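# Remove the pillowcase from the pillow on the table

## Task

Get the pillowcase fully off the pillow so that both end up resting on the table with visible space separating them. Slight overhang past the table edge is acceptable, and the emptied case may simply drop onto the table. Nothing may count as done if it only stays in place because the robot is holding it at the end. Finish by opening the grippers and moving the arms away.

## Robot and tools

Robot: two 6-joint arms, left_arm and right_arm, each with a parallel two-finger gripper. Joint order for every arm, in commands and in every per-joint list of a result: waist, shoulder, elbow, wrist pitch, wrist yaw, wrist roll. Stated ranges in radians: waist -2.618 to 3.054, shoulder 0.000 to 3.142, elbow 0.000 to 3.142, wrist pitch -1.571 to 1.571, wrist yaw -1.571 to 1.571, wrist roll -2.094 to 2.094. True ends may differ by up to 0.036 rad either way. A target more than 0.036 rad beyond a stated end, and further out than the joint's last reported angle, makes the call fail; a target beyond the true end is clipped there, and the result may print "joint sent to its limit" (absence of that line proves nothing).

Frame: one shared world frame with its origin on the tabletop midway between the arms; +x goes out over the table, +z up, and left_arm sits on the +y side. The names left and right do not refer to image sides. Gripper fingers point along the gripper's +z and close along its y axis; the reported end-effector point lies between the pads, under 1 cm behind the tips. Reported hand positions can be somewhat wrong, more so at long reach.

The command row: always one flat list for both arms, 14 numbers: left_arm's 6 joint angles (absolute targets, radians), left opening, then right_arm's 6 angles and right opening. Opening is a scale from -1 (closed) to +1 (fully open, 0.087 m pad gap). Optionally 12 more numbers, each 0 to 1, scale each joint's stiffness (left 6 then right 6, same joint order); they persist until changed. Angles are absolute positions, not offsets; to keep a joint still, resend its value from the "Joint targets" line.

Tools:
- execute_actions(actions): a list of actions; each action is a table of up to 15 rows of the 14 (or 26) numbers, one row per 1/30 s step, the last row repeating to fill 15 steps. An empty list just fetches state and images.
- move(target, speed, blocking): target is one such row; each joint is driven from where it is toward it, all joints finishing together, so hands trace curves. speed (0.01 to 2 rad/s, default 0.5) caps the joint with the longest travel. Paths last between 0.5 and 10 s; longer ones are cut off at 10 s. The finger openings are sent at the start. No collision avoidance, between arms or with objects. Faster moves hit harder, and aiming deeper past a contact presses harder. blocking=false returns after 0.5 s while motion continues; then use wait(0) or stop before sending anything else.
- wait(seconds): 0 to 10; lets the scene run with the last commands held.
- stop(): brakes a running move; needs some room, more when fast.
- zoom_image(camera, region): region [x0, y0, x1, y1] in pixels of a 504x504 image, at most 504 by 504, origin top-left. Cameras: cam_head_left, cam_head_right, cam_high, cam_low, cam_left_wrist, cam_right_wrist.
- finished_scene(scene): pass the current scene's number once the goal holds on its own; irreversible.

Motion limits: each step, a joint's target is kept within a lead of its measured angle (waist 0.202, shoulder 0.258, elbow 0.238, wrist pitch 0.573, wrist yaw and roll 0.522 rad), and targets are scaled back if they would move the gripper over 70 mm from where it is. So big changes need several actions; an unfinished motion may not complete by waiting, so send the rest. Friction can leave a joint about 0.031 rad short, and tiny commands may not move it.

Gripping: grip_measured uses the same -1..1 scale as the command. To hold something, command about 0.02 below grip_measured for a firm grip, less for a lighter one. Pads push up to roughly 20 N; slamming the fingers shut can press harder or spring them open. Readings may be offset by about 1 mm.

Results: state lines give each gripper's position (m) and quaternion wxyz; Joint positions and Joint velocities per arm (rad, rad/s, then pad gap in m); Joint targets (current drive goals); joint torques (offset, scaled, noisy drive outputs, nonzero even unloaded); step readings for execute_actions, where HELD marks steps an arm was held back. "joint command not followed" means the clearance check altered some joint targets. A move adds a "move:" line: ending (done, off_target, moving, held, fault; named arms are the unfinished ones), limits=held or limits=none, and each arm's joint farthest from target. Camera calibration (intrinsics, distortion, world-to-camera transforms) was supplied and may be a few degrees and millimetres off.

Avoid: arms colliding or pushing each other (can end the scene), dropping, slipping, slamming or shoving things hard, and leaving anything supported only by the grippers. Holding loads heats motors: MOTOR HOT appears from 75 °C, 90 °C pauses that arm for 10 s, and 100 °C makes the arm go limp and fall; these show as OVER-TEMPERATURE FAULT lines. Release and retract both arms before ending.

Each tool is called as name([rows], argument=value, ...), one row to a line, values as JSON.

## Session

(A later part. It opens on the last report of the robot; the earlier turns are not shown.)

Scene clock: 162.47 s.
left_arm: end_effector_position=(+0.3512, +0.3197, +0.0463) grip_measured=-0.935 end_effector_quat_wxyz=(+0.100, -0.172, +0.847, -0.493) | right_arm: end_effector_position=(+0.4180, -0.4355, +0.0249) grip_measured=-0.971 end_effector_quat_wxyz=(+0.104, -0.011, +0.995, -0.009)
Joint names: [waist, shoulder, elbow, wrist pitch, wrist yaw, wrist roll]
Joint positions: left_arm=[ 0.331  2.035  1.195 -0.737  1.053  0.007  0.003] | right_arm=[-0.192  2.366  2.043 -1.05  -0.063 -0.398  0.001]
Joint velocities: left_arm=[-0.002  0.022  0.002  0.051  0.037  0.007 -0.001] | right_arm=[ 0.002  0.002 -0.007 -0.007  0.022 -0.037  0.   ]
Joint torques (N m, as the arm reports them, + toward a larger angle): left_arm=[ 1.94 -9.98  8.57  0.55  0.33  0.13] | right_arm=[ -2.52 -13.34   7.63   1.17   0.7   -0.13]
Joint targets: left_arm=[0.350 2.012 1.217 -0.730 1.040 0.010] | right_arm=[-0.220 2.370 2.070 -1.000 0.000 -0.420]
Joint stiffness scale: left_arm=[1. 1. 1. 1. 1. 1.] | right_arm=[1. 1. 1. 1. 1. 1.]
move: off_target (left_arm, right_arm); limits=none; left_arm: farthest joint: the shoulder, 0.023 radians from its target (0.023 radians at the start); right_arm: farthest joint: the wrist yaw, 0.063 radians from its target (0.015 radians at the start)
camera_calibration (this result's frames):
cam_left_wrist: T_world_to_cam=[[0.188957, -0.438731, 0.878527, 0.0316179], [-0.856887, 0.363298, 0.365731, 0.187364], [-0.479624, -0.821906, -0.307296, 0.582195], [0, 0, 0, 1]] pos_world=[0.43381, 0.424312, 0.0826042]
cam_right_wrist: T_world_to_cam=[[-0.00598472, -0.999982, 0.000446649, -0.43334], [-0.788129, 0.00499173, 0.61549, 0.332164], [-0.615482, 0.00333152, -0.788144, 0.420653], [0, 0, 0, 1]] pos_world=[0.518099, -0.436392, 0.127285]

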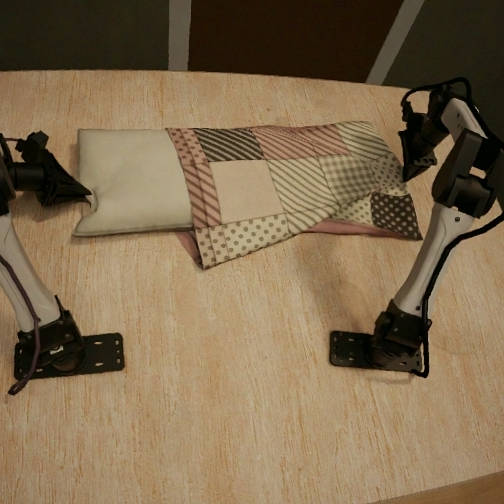

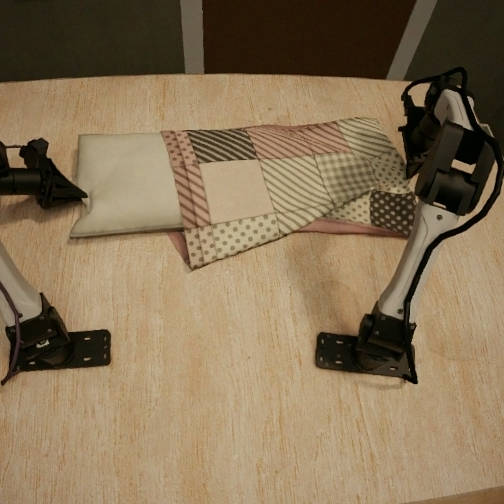

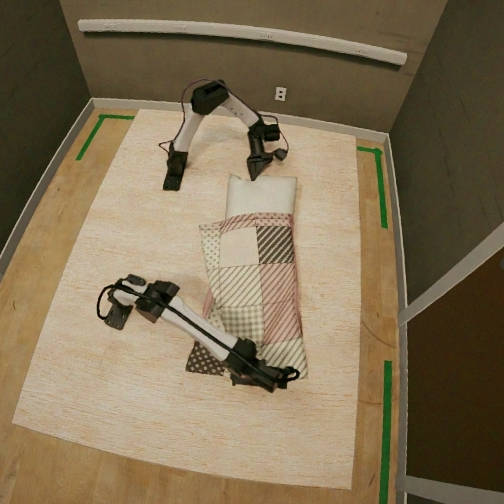

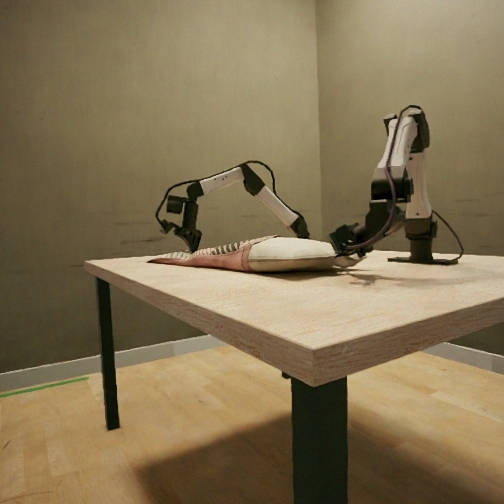

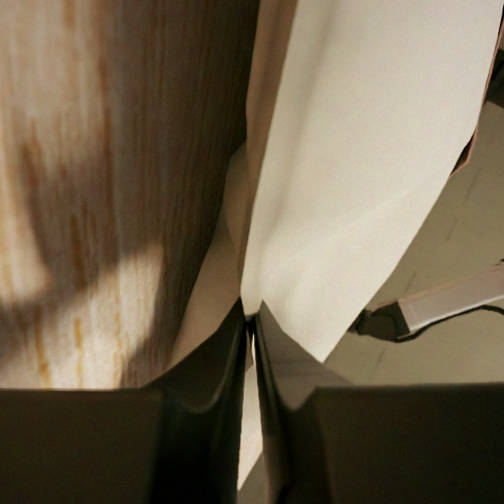

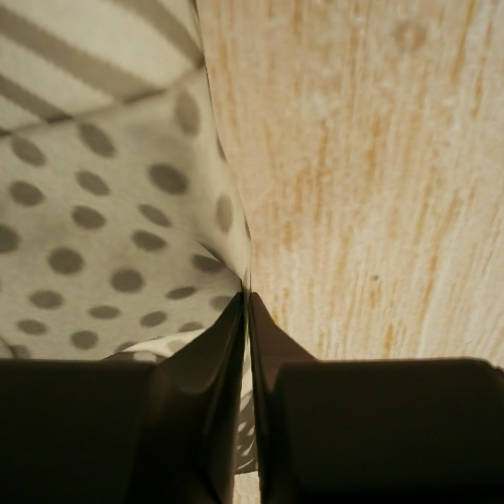

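move(target=[0.5,2.012,1.217,-0.73,1.04,0.01,-1,-0.58,2.37,2.145,-0.82,0,-0.65,-1], speed=0.14)

Scene clock: 173.87 s.
left_arm: end_effector_position=(+0.3495, +0.3731, +0.0461) grip_measured=-0.935 end_effector_quat_wxyz=(+0.136, -0.239, +0.831, -0.483) | right_arm: end_effector_position=(+0.3627, -0.6514, +0.0618) grip_measured=-0.971 end_effector_quat_wxyz=(+0.189, +0.058, +0.968, -0.153)
Joint names: [waist, shoulder, elbow, wrist pitch, wrist yaw, wrist roll]
Joint positions: left_arm=[ 0.489  2.035  1.195 -0.742  1.051  0.007  0.003] | right_arm=[-0.574  2.366  2.123 -0.836 -0.011 -0.642  0.001]
Joint velocities: left_arm=[ 0.012 -0.007 -0.007  0.051 -0.007 -0.022  0.001] | right_arm=[-0.012 -0.007  0.002  0.037  0.022 -0.022  0.   ]
Joint torques (N m, as the arm reports them, + toward a larger angle): left_arm=[ 1.05 -9.98  8.55  0.6   0.35  0.13] | right_arm=[ -0.67 -13.83   7.73   1.31   0.05   0.01]
Joint targets: left_arm=[0.500 2.012 1.217 -0.730 1.040 0.010] | right_arm=[-0.580 2.370 2.145 -0.820 -0.000 -0.650]
Joint stiffness scale: left_arm=[1. 1. 1. 1. 1. 1.] | right_arm=[1. 1. 1. 1. 1. 1.]
move: off_target (left_arm, right_arm); limits=none; left_arm: farthest joint: the shoulder, 0.023 radians from its target (0.023 radians at the start); right_arm: farthest joint: the elbow, 0.022 radians from its target (0.102 radians at the start)
camera_calibration (this result's frames):
cam_left_wrist: T_world_to_cam=[[0.260529, -0.403226, 0.87723, 0.0173217], [-0.901286, 0.224172, 0.370716, 0.233763], [-0.346133, -0.887218, -0.305019, 0.60277], [0, 0, 0, 1]] pos_world=[0.414813, 0.489369, 0.0820011]
cam_right_wrist: T_world_to_cam=[[-0.192455, -0.948474, 0.251712, -0.563933], [-0.858689, 0.286932, 0.424645, 0.488019], [-0.474989, -0.134417, -0.869665, 0.280779], [0, 0, 0, 1]] pos_world=[0.443891, -0.637162, 0.178898]

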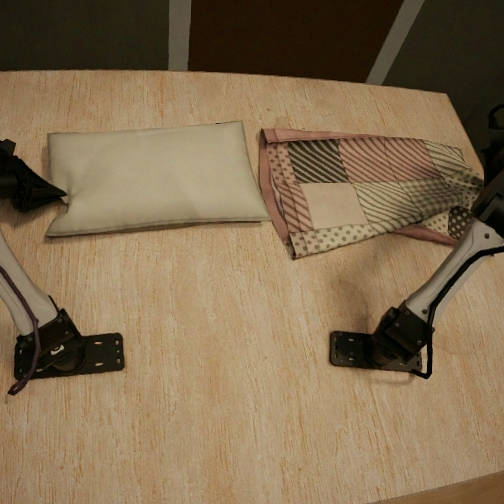

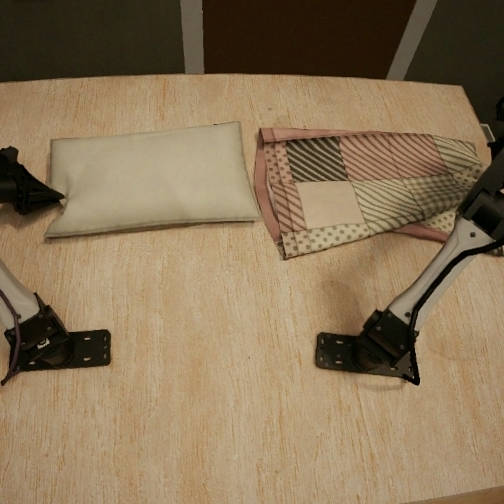

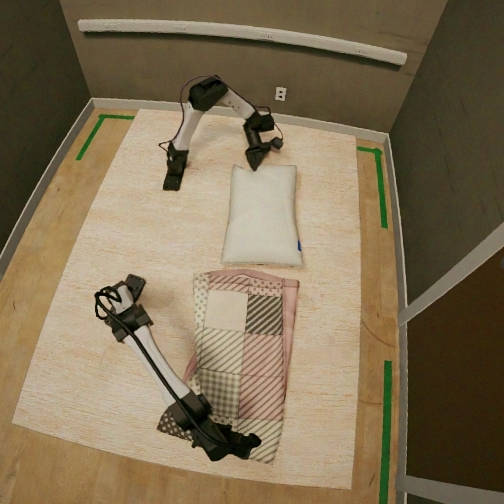

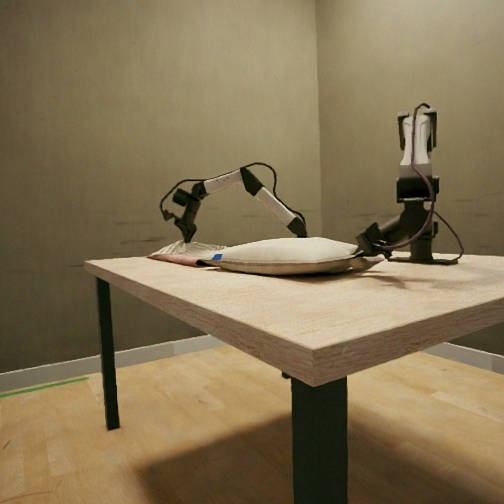

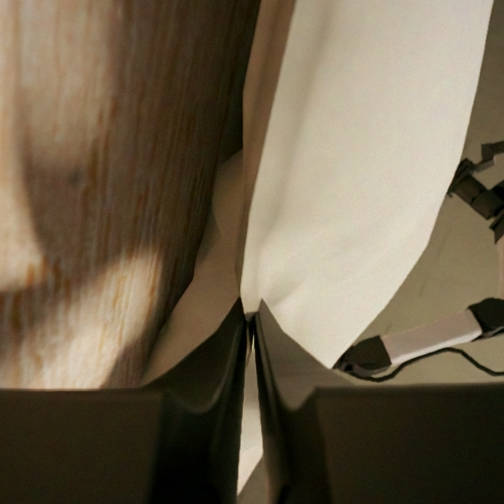

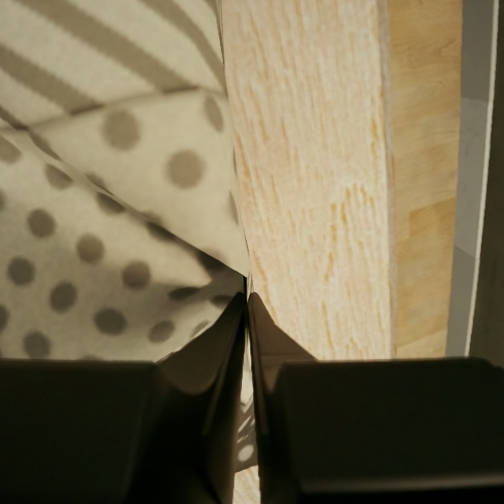

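Out. Widen the gap; release the case.

move(target=[0.9,2.012,1.217,-0.73,1.04,0.01,-1,-0.58,2.37,2.145,-0.82,0,-0.65,0], speed=0.25)

execute_actions([
  [[0.9,2.012,1.217,-0.73,1.04,0.01,-0.3,-0.58,2.33,2.145,-0.82,0,-0.65,0]],
])

move(target=[1.1,2.012,1.217,-0.73,1.04,0.01,-0.3,-0.6,2.05,1.95,-0.9,0,-0.5,0], speed=0.35)

Scene clock: 179.83 s.
left_arm: end_effector_position=(+0.3093, +0.5028, +0.0459) grip_measured=-0.935 end_effector_quat_wxyz=(+0.229, -0.402, +0.767, -0.446) | right_arm: end_effector_position=(+0.3631, -0.6522, +0.0621) grip_measured=+0.000 end_effector_quat_wxyz=(+0.190, +0.058, +0.968, -0.155)
Joint names: [waist, shoulder, elbow, wrist pitch, wrist yaw, wrist roll]
Joint positions: left_arm=[ 0.893  2.035  1.195 -0.745  1.049  0.007  0.003] | right_arm=[-0.574  2.366  2.123 -0.833 -0.009 -0.643  0.044]
Joint velocities: left_arm=[ 0.002 -0.002 -0.002 -0.037 -0.022 -0.022  0.001] | right_arm=[-0.002 -0.012 -0.007 -0.007  0.007 -0.051 -0.   ]
Joint torques (N m, as the arm reports them, + toward a larger angle): left_arm=[ 0.59 -9.98  8.61  0.67  0.36  0.13] | right_arm=[ -0.62 -13.83   7.73   1.28   0.03   0.03]
Joint targets: left_arm=[0.900 2.012 1.217 -0.730 1.040 0.010] | right_arm=[-0.580 2.370 2.145 -0.820 0.000 -0.650]
Joint stiffness scale: left_arm=[1. 1. 1. 1. 1. 1.] | right_arm=[1. 1. 1. 1. 1. 1.]
move: off_target (left_arm, right_arm); limits=none; left_arm: farthest joint: the shoulder, 0.023 radians from its target (0.023 radians at the start); right_arm: farthest joint: the elbow, 0.022 radians from its target (0.022 radians at the start)
camera_calibration (this result's frames):
cam_left_wrist: T_world_to_cam=[[0.400296, -0.267477, 0.876481, -0.0312169], [-0.915905, -0.147758, 0.37321, 0.359913], [0.0296821, -0.952168, -0.304131, 0.620325], [0, 0, 0, 1]] pos_world=[0.32373, 0.635484, 0.0816979]
cam_right_wrist: T_world_to_cam=[[-0.192134, -0.94761, 0.255186, -0.56448], [-0.859315, 0.288042, 0.422623, 0.489498], [-0.473986, -0.138085, -0.869638, 0.278399], [0, 0, 0, 1]] pos_world=[0.444134, -0.63746, 0.179281]

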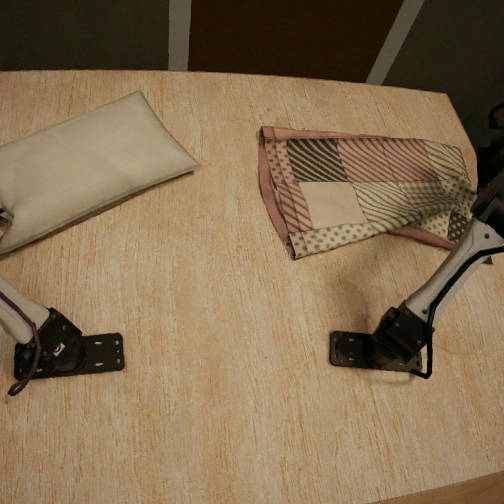

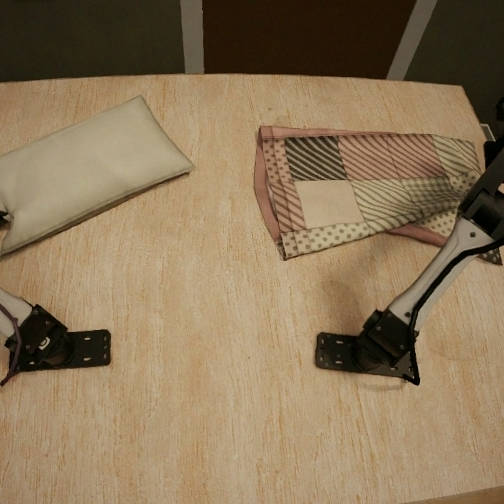

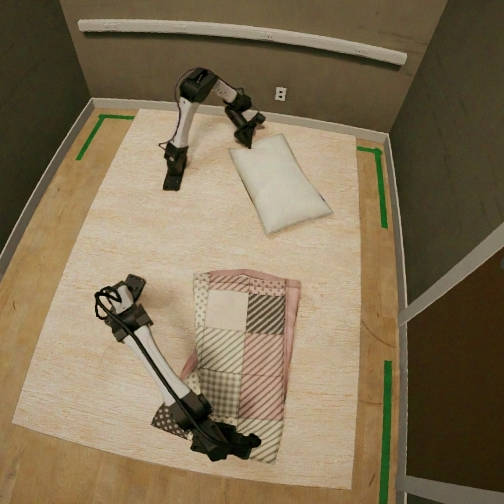

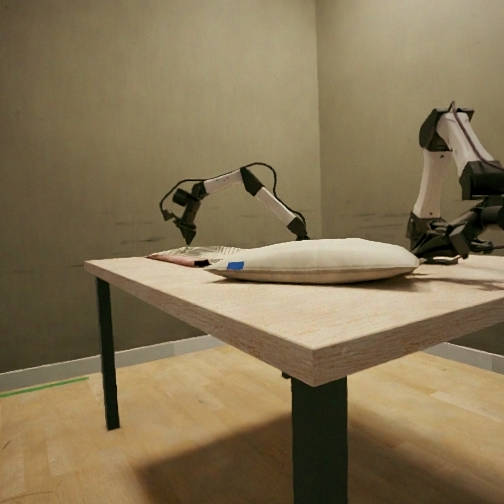

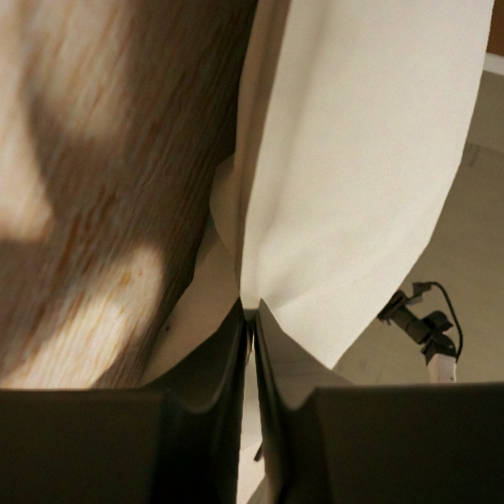

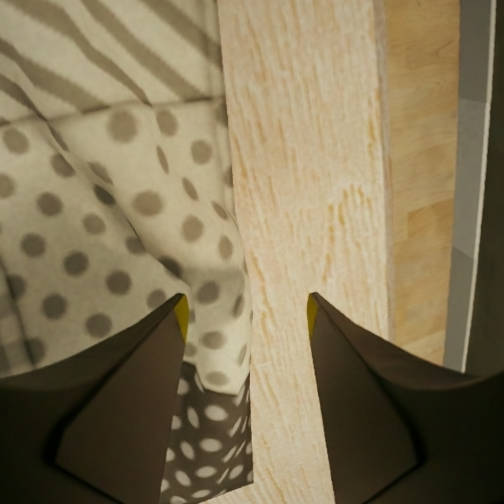

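Scene clock: 180.33 s.
left_arm: end_effector_position=(+0.3088, +0.5039, +0.0450) grip_measured=-0.300 end_effector_quat_wxyz=(+0.229, -0.403, +0.768, -0.443) | right_arm: end_effector_position=(+0.3639, -0.6530, +0.0702) grip_measured=+0.000 end_effector_quat_wxyz=(+0.196, +0.058, +0.966, -0.160)
Joint names: [waist, shoulder, elbow, wrist pitch, wrist yaw, wrist roll]
Joint positions: left_arm=[ 0.894  2.035  1.195 -0.742  1.044  0.007  0.031] | right_arm=[-0.574  2.351  2.123 -0.831 -0.009 -0.643  0.044]
Joint velocities: left_arm=[ 0.022 -0.002 -0.007 -0.022  0.081 -0.022 -0.002] | right_arm=[-0.017 -0.012 -0.017 -0.007 -0.022  0.007  0.   ]
Joint torques (N m, as the arm reports them, + toward a larger angle): left_arm=[ 0.57 -9.96  8.55  0.61  0.41  0.13] | right_arm=[ -0.63 -15.66   7.75   1.29   0.04   0.02]
Joint targets: left_arm=[0.900 2.012 1.217 -0.730 1.040 0.010] | right_arm=[-0.580 2.330 2.145 -0.820 -0.000 -0.650]
Joint stiffness scale: left_arm=[1. 1. 1. 1. 1. 1.] | right_arm=[1. 1. 1. 1. 1. 1.]
Step readings (joint positions):
0: left_arm=[0.893 2.035 1.195 -0.745 1.049 0.007] | right_arm=[-0.574 2.366 2.123 -0.833 -0.009 -0.643]
1: left_arm=[0.893 2.035 1.195 -0.744 1.048 0.007] | right_arm=[-0.574 2.365 2.123 -0.832 -0.009 -0.643]
2: left_arm=[0.893 2.035 1.195 -0.744 1.047 0.007] | right_arm=[-0.574 2.364 2.123 -0.832 -0.009 -0.643]
4: left_arm=[0.894 2.035 1.195 -0.743 1.046 0.007] | right_arm=[-0.574 2.360 2.123 -0.832 -0.009 -0.643]
8: left_arm=[0.894 2.035 1.195 -0.742 1.044 0.007] | right_arm=[-0.574 2.352 2.123 -0.831 -0.009 -0.643]
15: Joint positions above
camera_calibration (this result's frames):
cam_left_wrist: T_world_to_cam=[[0.403394, -0.271198, 0.873914, -0.028941], [-0.91453, -0.150931, 0.375305, 0.361088], [0.0301188, -0.950617, -0.308903, 0.620327], [0, 0, 0, 1]] pos_world=[0.323217, 0.636343, 0.0813947]
cam_right_wrist: T_world_to_cam=[[-0.195277, -0.944593, 0.263839, -0.564629], [-0.864348, 0.292875, 0.408811, 0.492989], [-0.463432, -0.148218, -0.873649, 0.275523], [0, 0, 0, 1]] pos_world=[0.443542, -0.636891, 0.188143]

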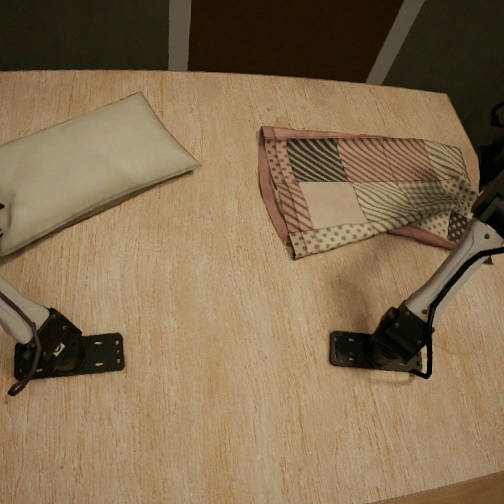

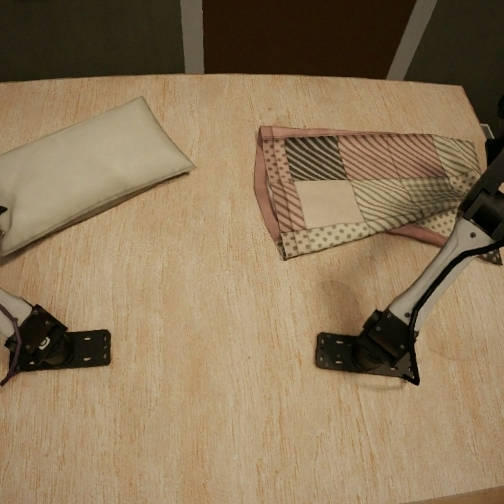

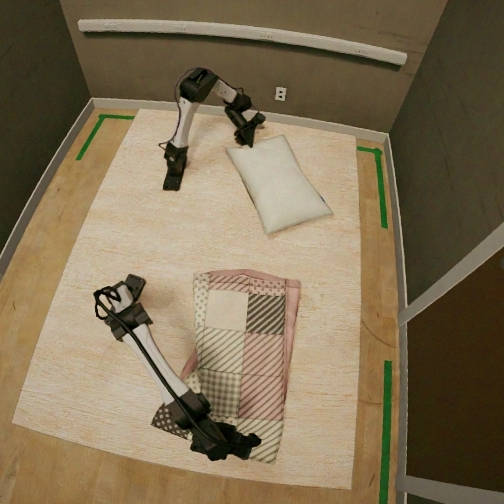

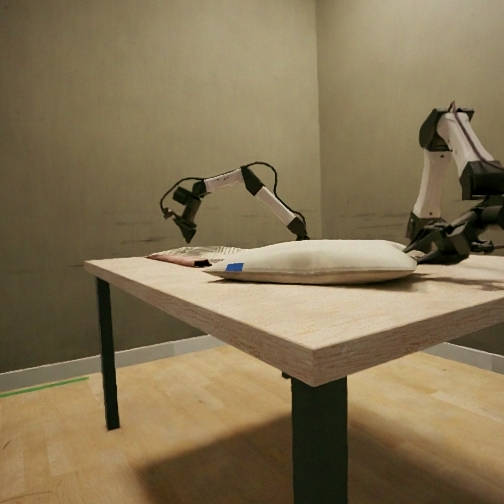

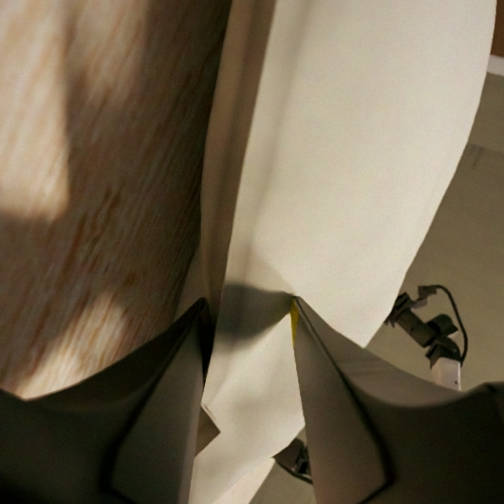

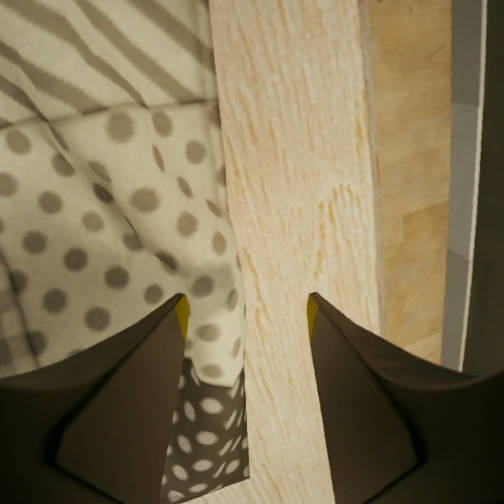

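Scene clock: 181.80 s.
left_arm: end_effector_position=(+0.2700, +0.5601, +0.0450) grip_measured=-0.300 end_effector_quat_wxyz=(+0.272, -0.478, +0.723, -0.418) | right_arm: end_effector_position=(+0.3257, -0.6207, +0.1540) grip_measured=+0.000 end_effector_quat_wxyz=(+0.232, +0.129, +0.949, -0.169)
Joint names: [waist, shoulder, elbow, wrist pitch, wrist yaw, wrist roll]
Joint positions: left_arm=[ 1.096  2.035  1.195 -0.742  1.044  0.007  0.031] | right_arm=[-0.59   2.064  1.97  -0.894 -0.009 -0.507  0.044]
Joint velocities: left_arm=[-0.017 -0.007  0.002 -0.066 -0.051  0.007 -0.001] | right_arm=[ 0.012 -0.002  0.007 -0.051  0.007 -0.022  0.   ]
Joint torques (N m, as the arm reports them, + toward a larger angle): left_arm=[ 0.28 -9.99  8.56  0.6   0.42  0.13] | right_arm=[ -1.   -12.88   4.87   1.26   0.04   0.16]
Joint targets: left_arm=[1.100 2.012 1.217 -0.730 1.040 0.010] | right_arm=[-0.600 2.050 1.950 -0.900 0.000 -0.500]
Joint stiffness scale: left_arm=[1. 1. 1. 1. 1. 1.] | right_arm=[1. 1. 1. 1. 1. 1.]
move: off_target (left_arm); limits=none; left_arm: farthest joint: the shoulder, 0.023 radians from its target (0.023 radians at the start); right_arm: farthest joint: the elbow, 0.020 radians from its target (0.173 radians at the start)
camera_calibration (this result's frames):
cam_left_wrist: T_world_to_cam=[[0.449636, -0.184669, 0.873914, -0.0589825], [-0.865594, -0.331501, 0.375305, 0.422011], [0.220396, -0.925205, -0.308903, 0.609356], [0, 0, 0, 1]] pos_world=[0.257511, 0.692784, 0.0813947]
cam_right_wrist: T_world_to_cam=[[-0.342705, -0.909574, 0.235009, -0.489458], [-0.854303, 0.405799, 0.324798, 0.495913], [-0.390794, -0.0894592, -0.916121, 0.355188], [0, 0, 0, 1]] pos_world=[0.394726, -0.614664, 0.27935]

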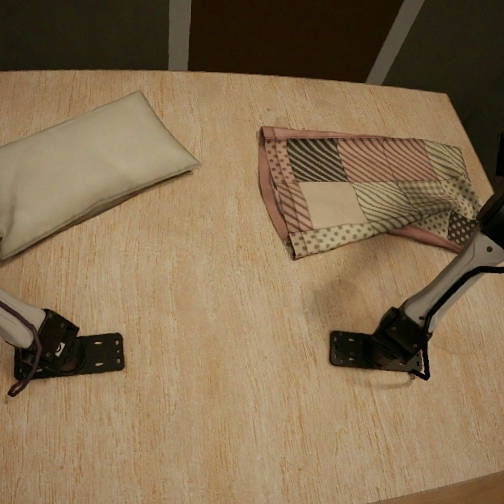

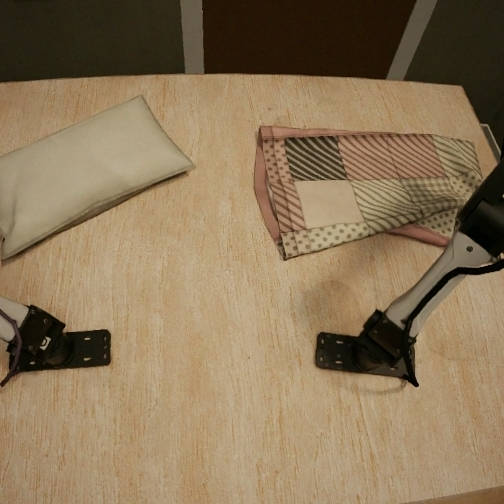

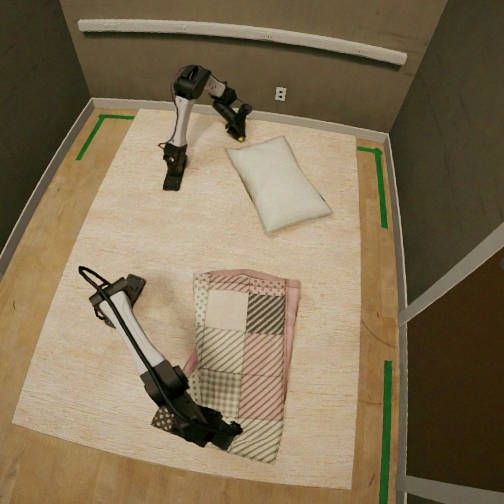

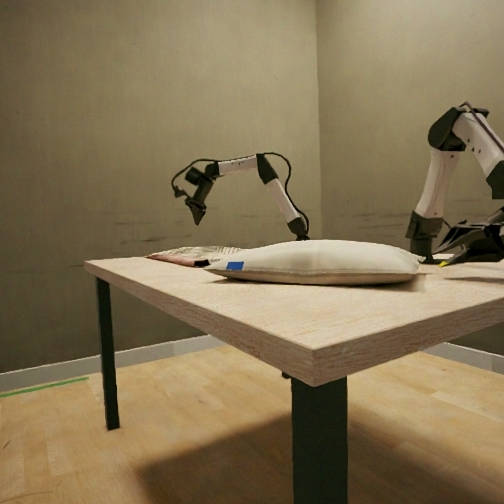

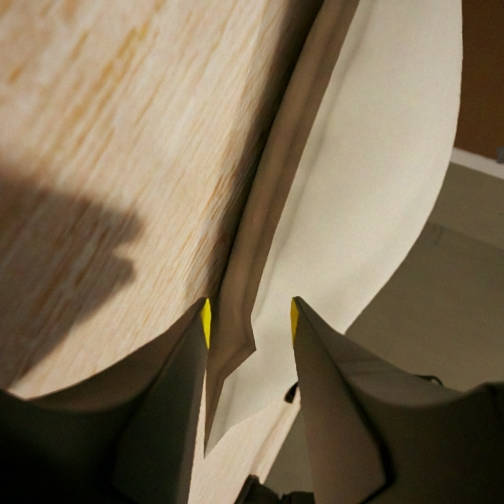

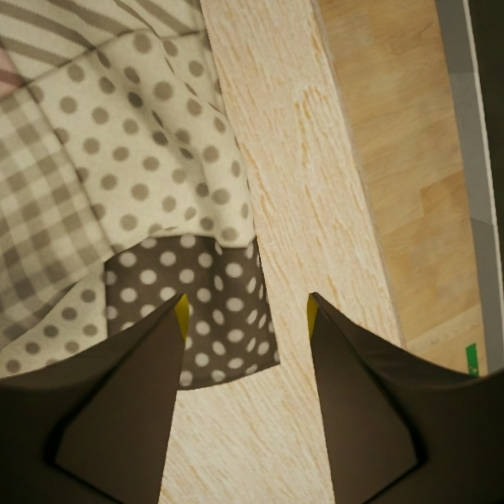

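move(target=[1.5,1.3,1.3,-1.1,0.6,0,-0.3,-1.1,1.3,1.3,-1.2,0,-0.3,0], speed=0.6)

Scene clock: 185.87 s.
left_arm: end_effector_position=(+0.1136, +0.5977, +0.2069) grip_measured=-0.300 end_effector_quat_wxyz=(+0.359, -0.605, +0.709, -0.054) | right_arm: end_effector_position=(+0.0438, -0.5007, +0.1831) grip_measured=+0.000 end_effector_quat_wxyz=(+0.135, +0.459, +0.868, -0.133)
Joint names: [waist, shoulder, elbow, wrist pitch, wrist yaw, wrist roll]
Joint positions: left_arm=[ 1.493  1.312  1.281 -1.086  0.609  0.007  0.031] | right_arm=[-1.09   1.314  1.317 -1.194 -0.006 -0.307  0.044]
Joint velocities: left_arm=[-0.002 -0.007  0.007 -0.037 -0.081  0.022  0.001] | right_arm=[ 0.007 -0.012  0.022 -0.066 -0.022 -0.037  0.   ]
Joint torques (N m, as the arm reports them, + toward a larger angle): left_arm=[ 0.64 -4.44  9.95  1.18  0.19 -0.01] | right_arm=[-0.96 -5.1   4.74  0.94  0.02  0.14]
Joint targets: left_arm=[1.500 1.300 1.300 -1.100 0.600 -0.000] | right_arm=[-1.100 1.300 1.300 -1.200 -0.000 -0.300]
Joint stiffness scale: left_arm=[1. 1. 1. 1. 1. 1.] | right_arm=[1. 1. 1. 1. 1. 1.]
move: done; limits=none; left_arm: farthest joint: the elbow, 0.019 radians from its target (0.105 radians at the start); right_arm: farthest joint: the elbow, 0.017 radians from its target (0.670 radians at the start)
camera_calibration (this result's frames):
cam_left_wrist: T_world_to_cam=[[0.807671, -0.265968, 0.52624, -0.0433189], [-0.454191, -0.849761, 0.267612, 0.523587], [0.376002, -0.455156, -0.807128, 0.533065], [0, 0, 0, 1]] pos_world=[0.0723625, 0.676031, 0.31293]
cam_right_wrist: T_world_to_cam=[[-0.846492, -0.525824, 0.0834267, -0.241808], [-0.428102, 0.76541, 0.480496, 0.329839], [-0.316512, 0.371021, -0.87302, 0.501812], [0, 0, 0, 1]] pos_world=[0.0953453, -0.565794, 0.299778]

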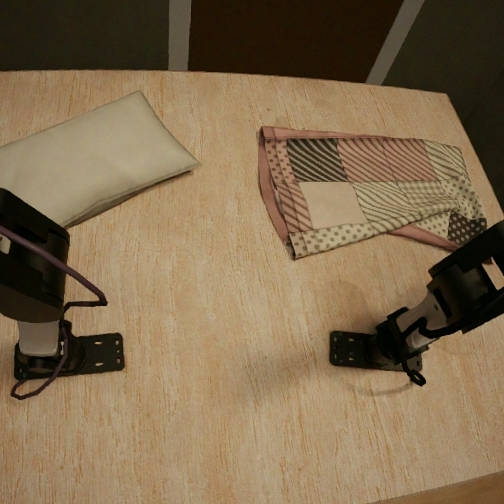

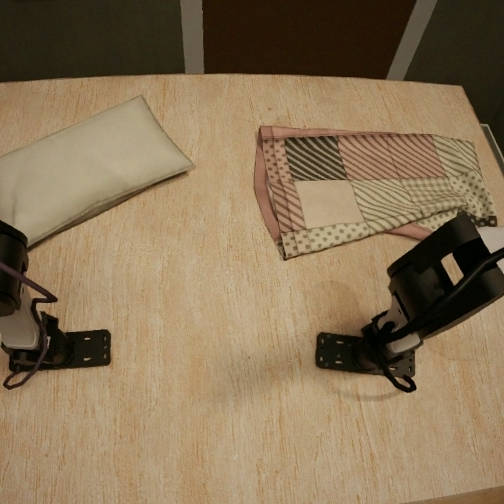

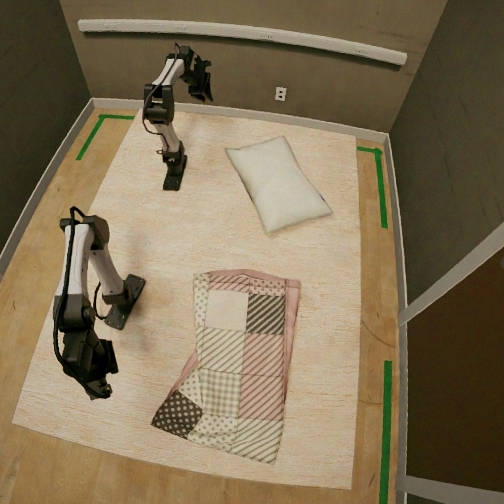

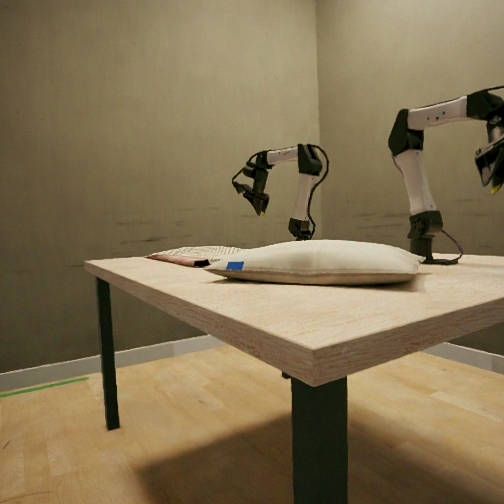

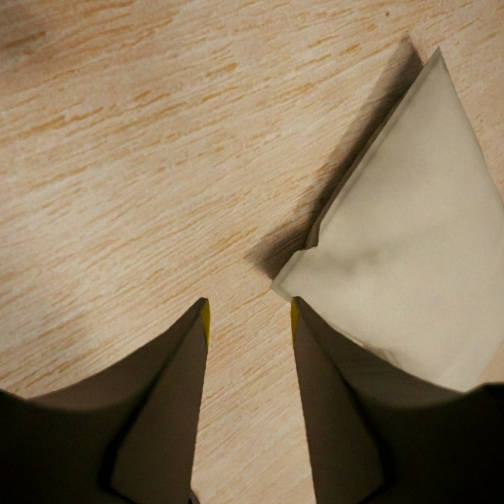

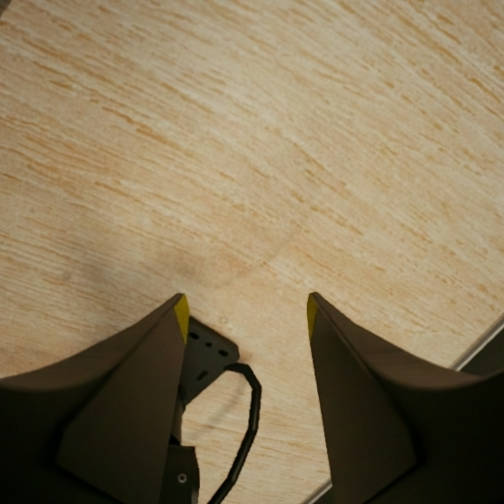

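finished_scene(scene=2)

The scene is finished: the task was done.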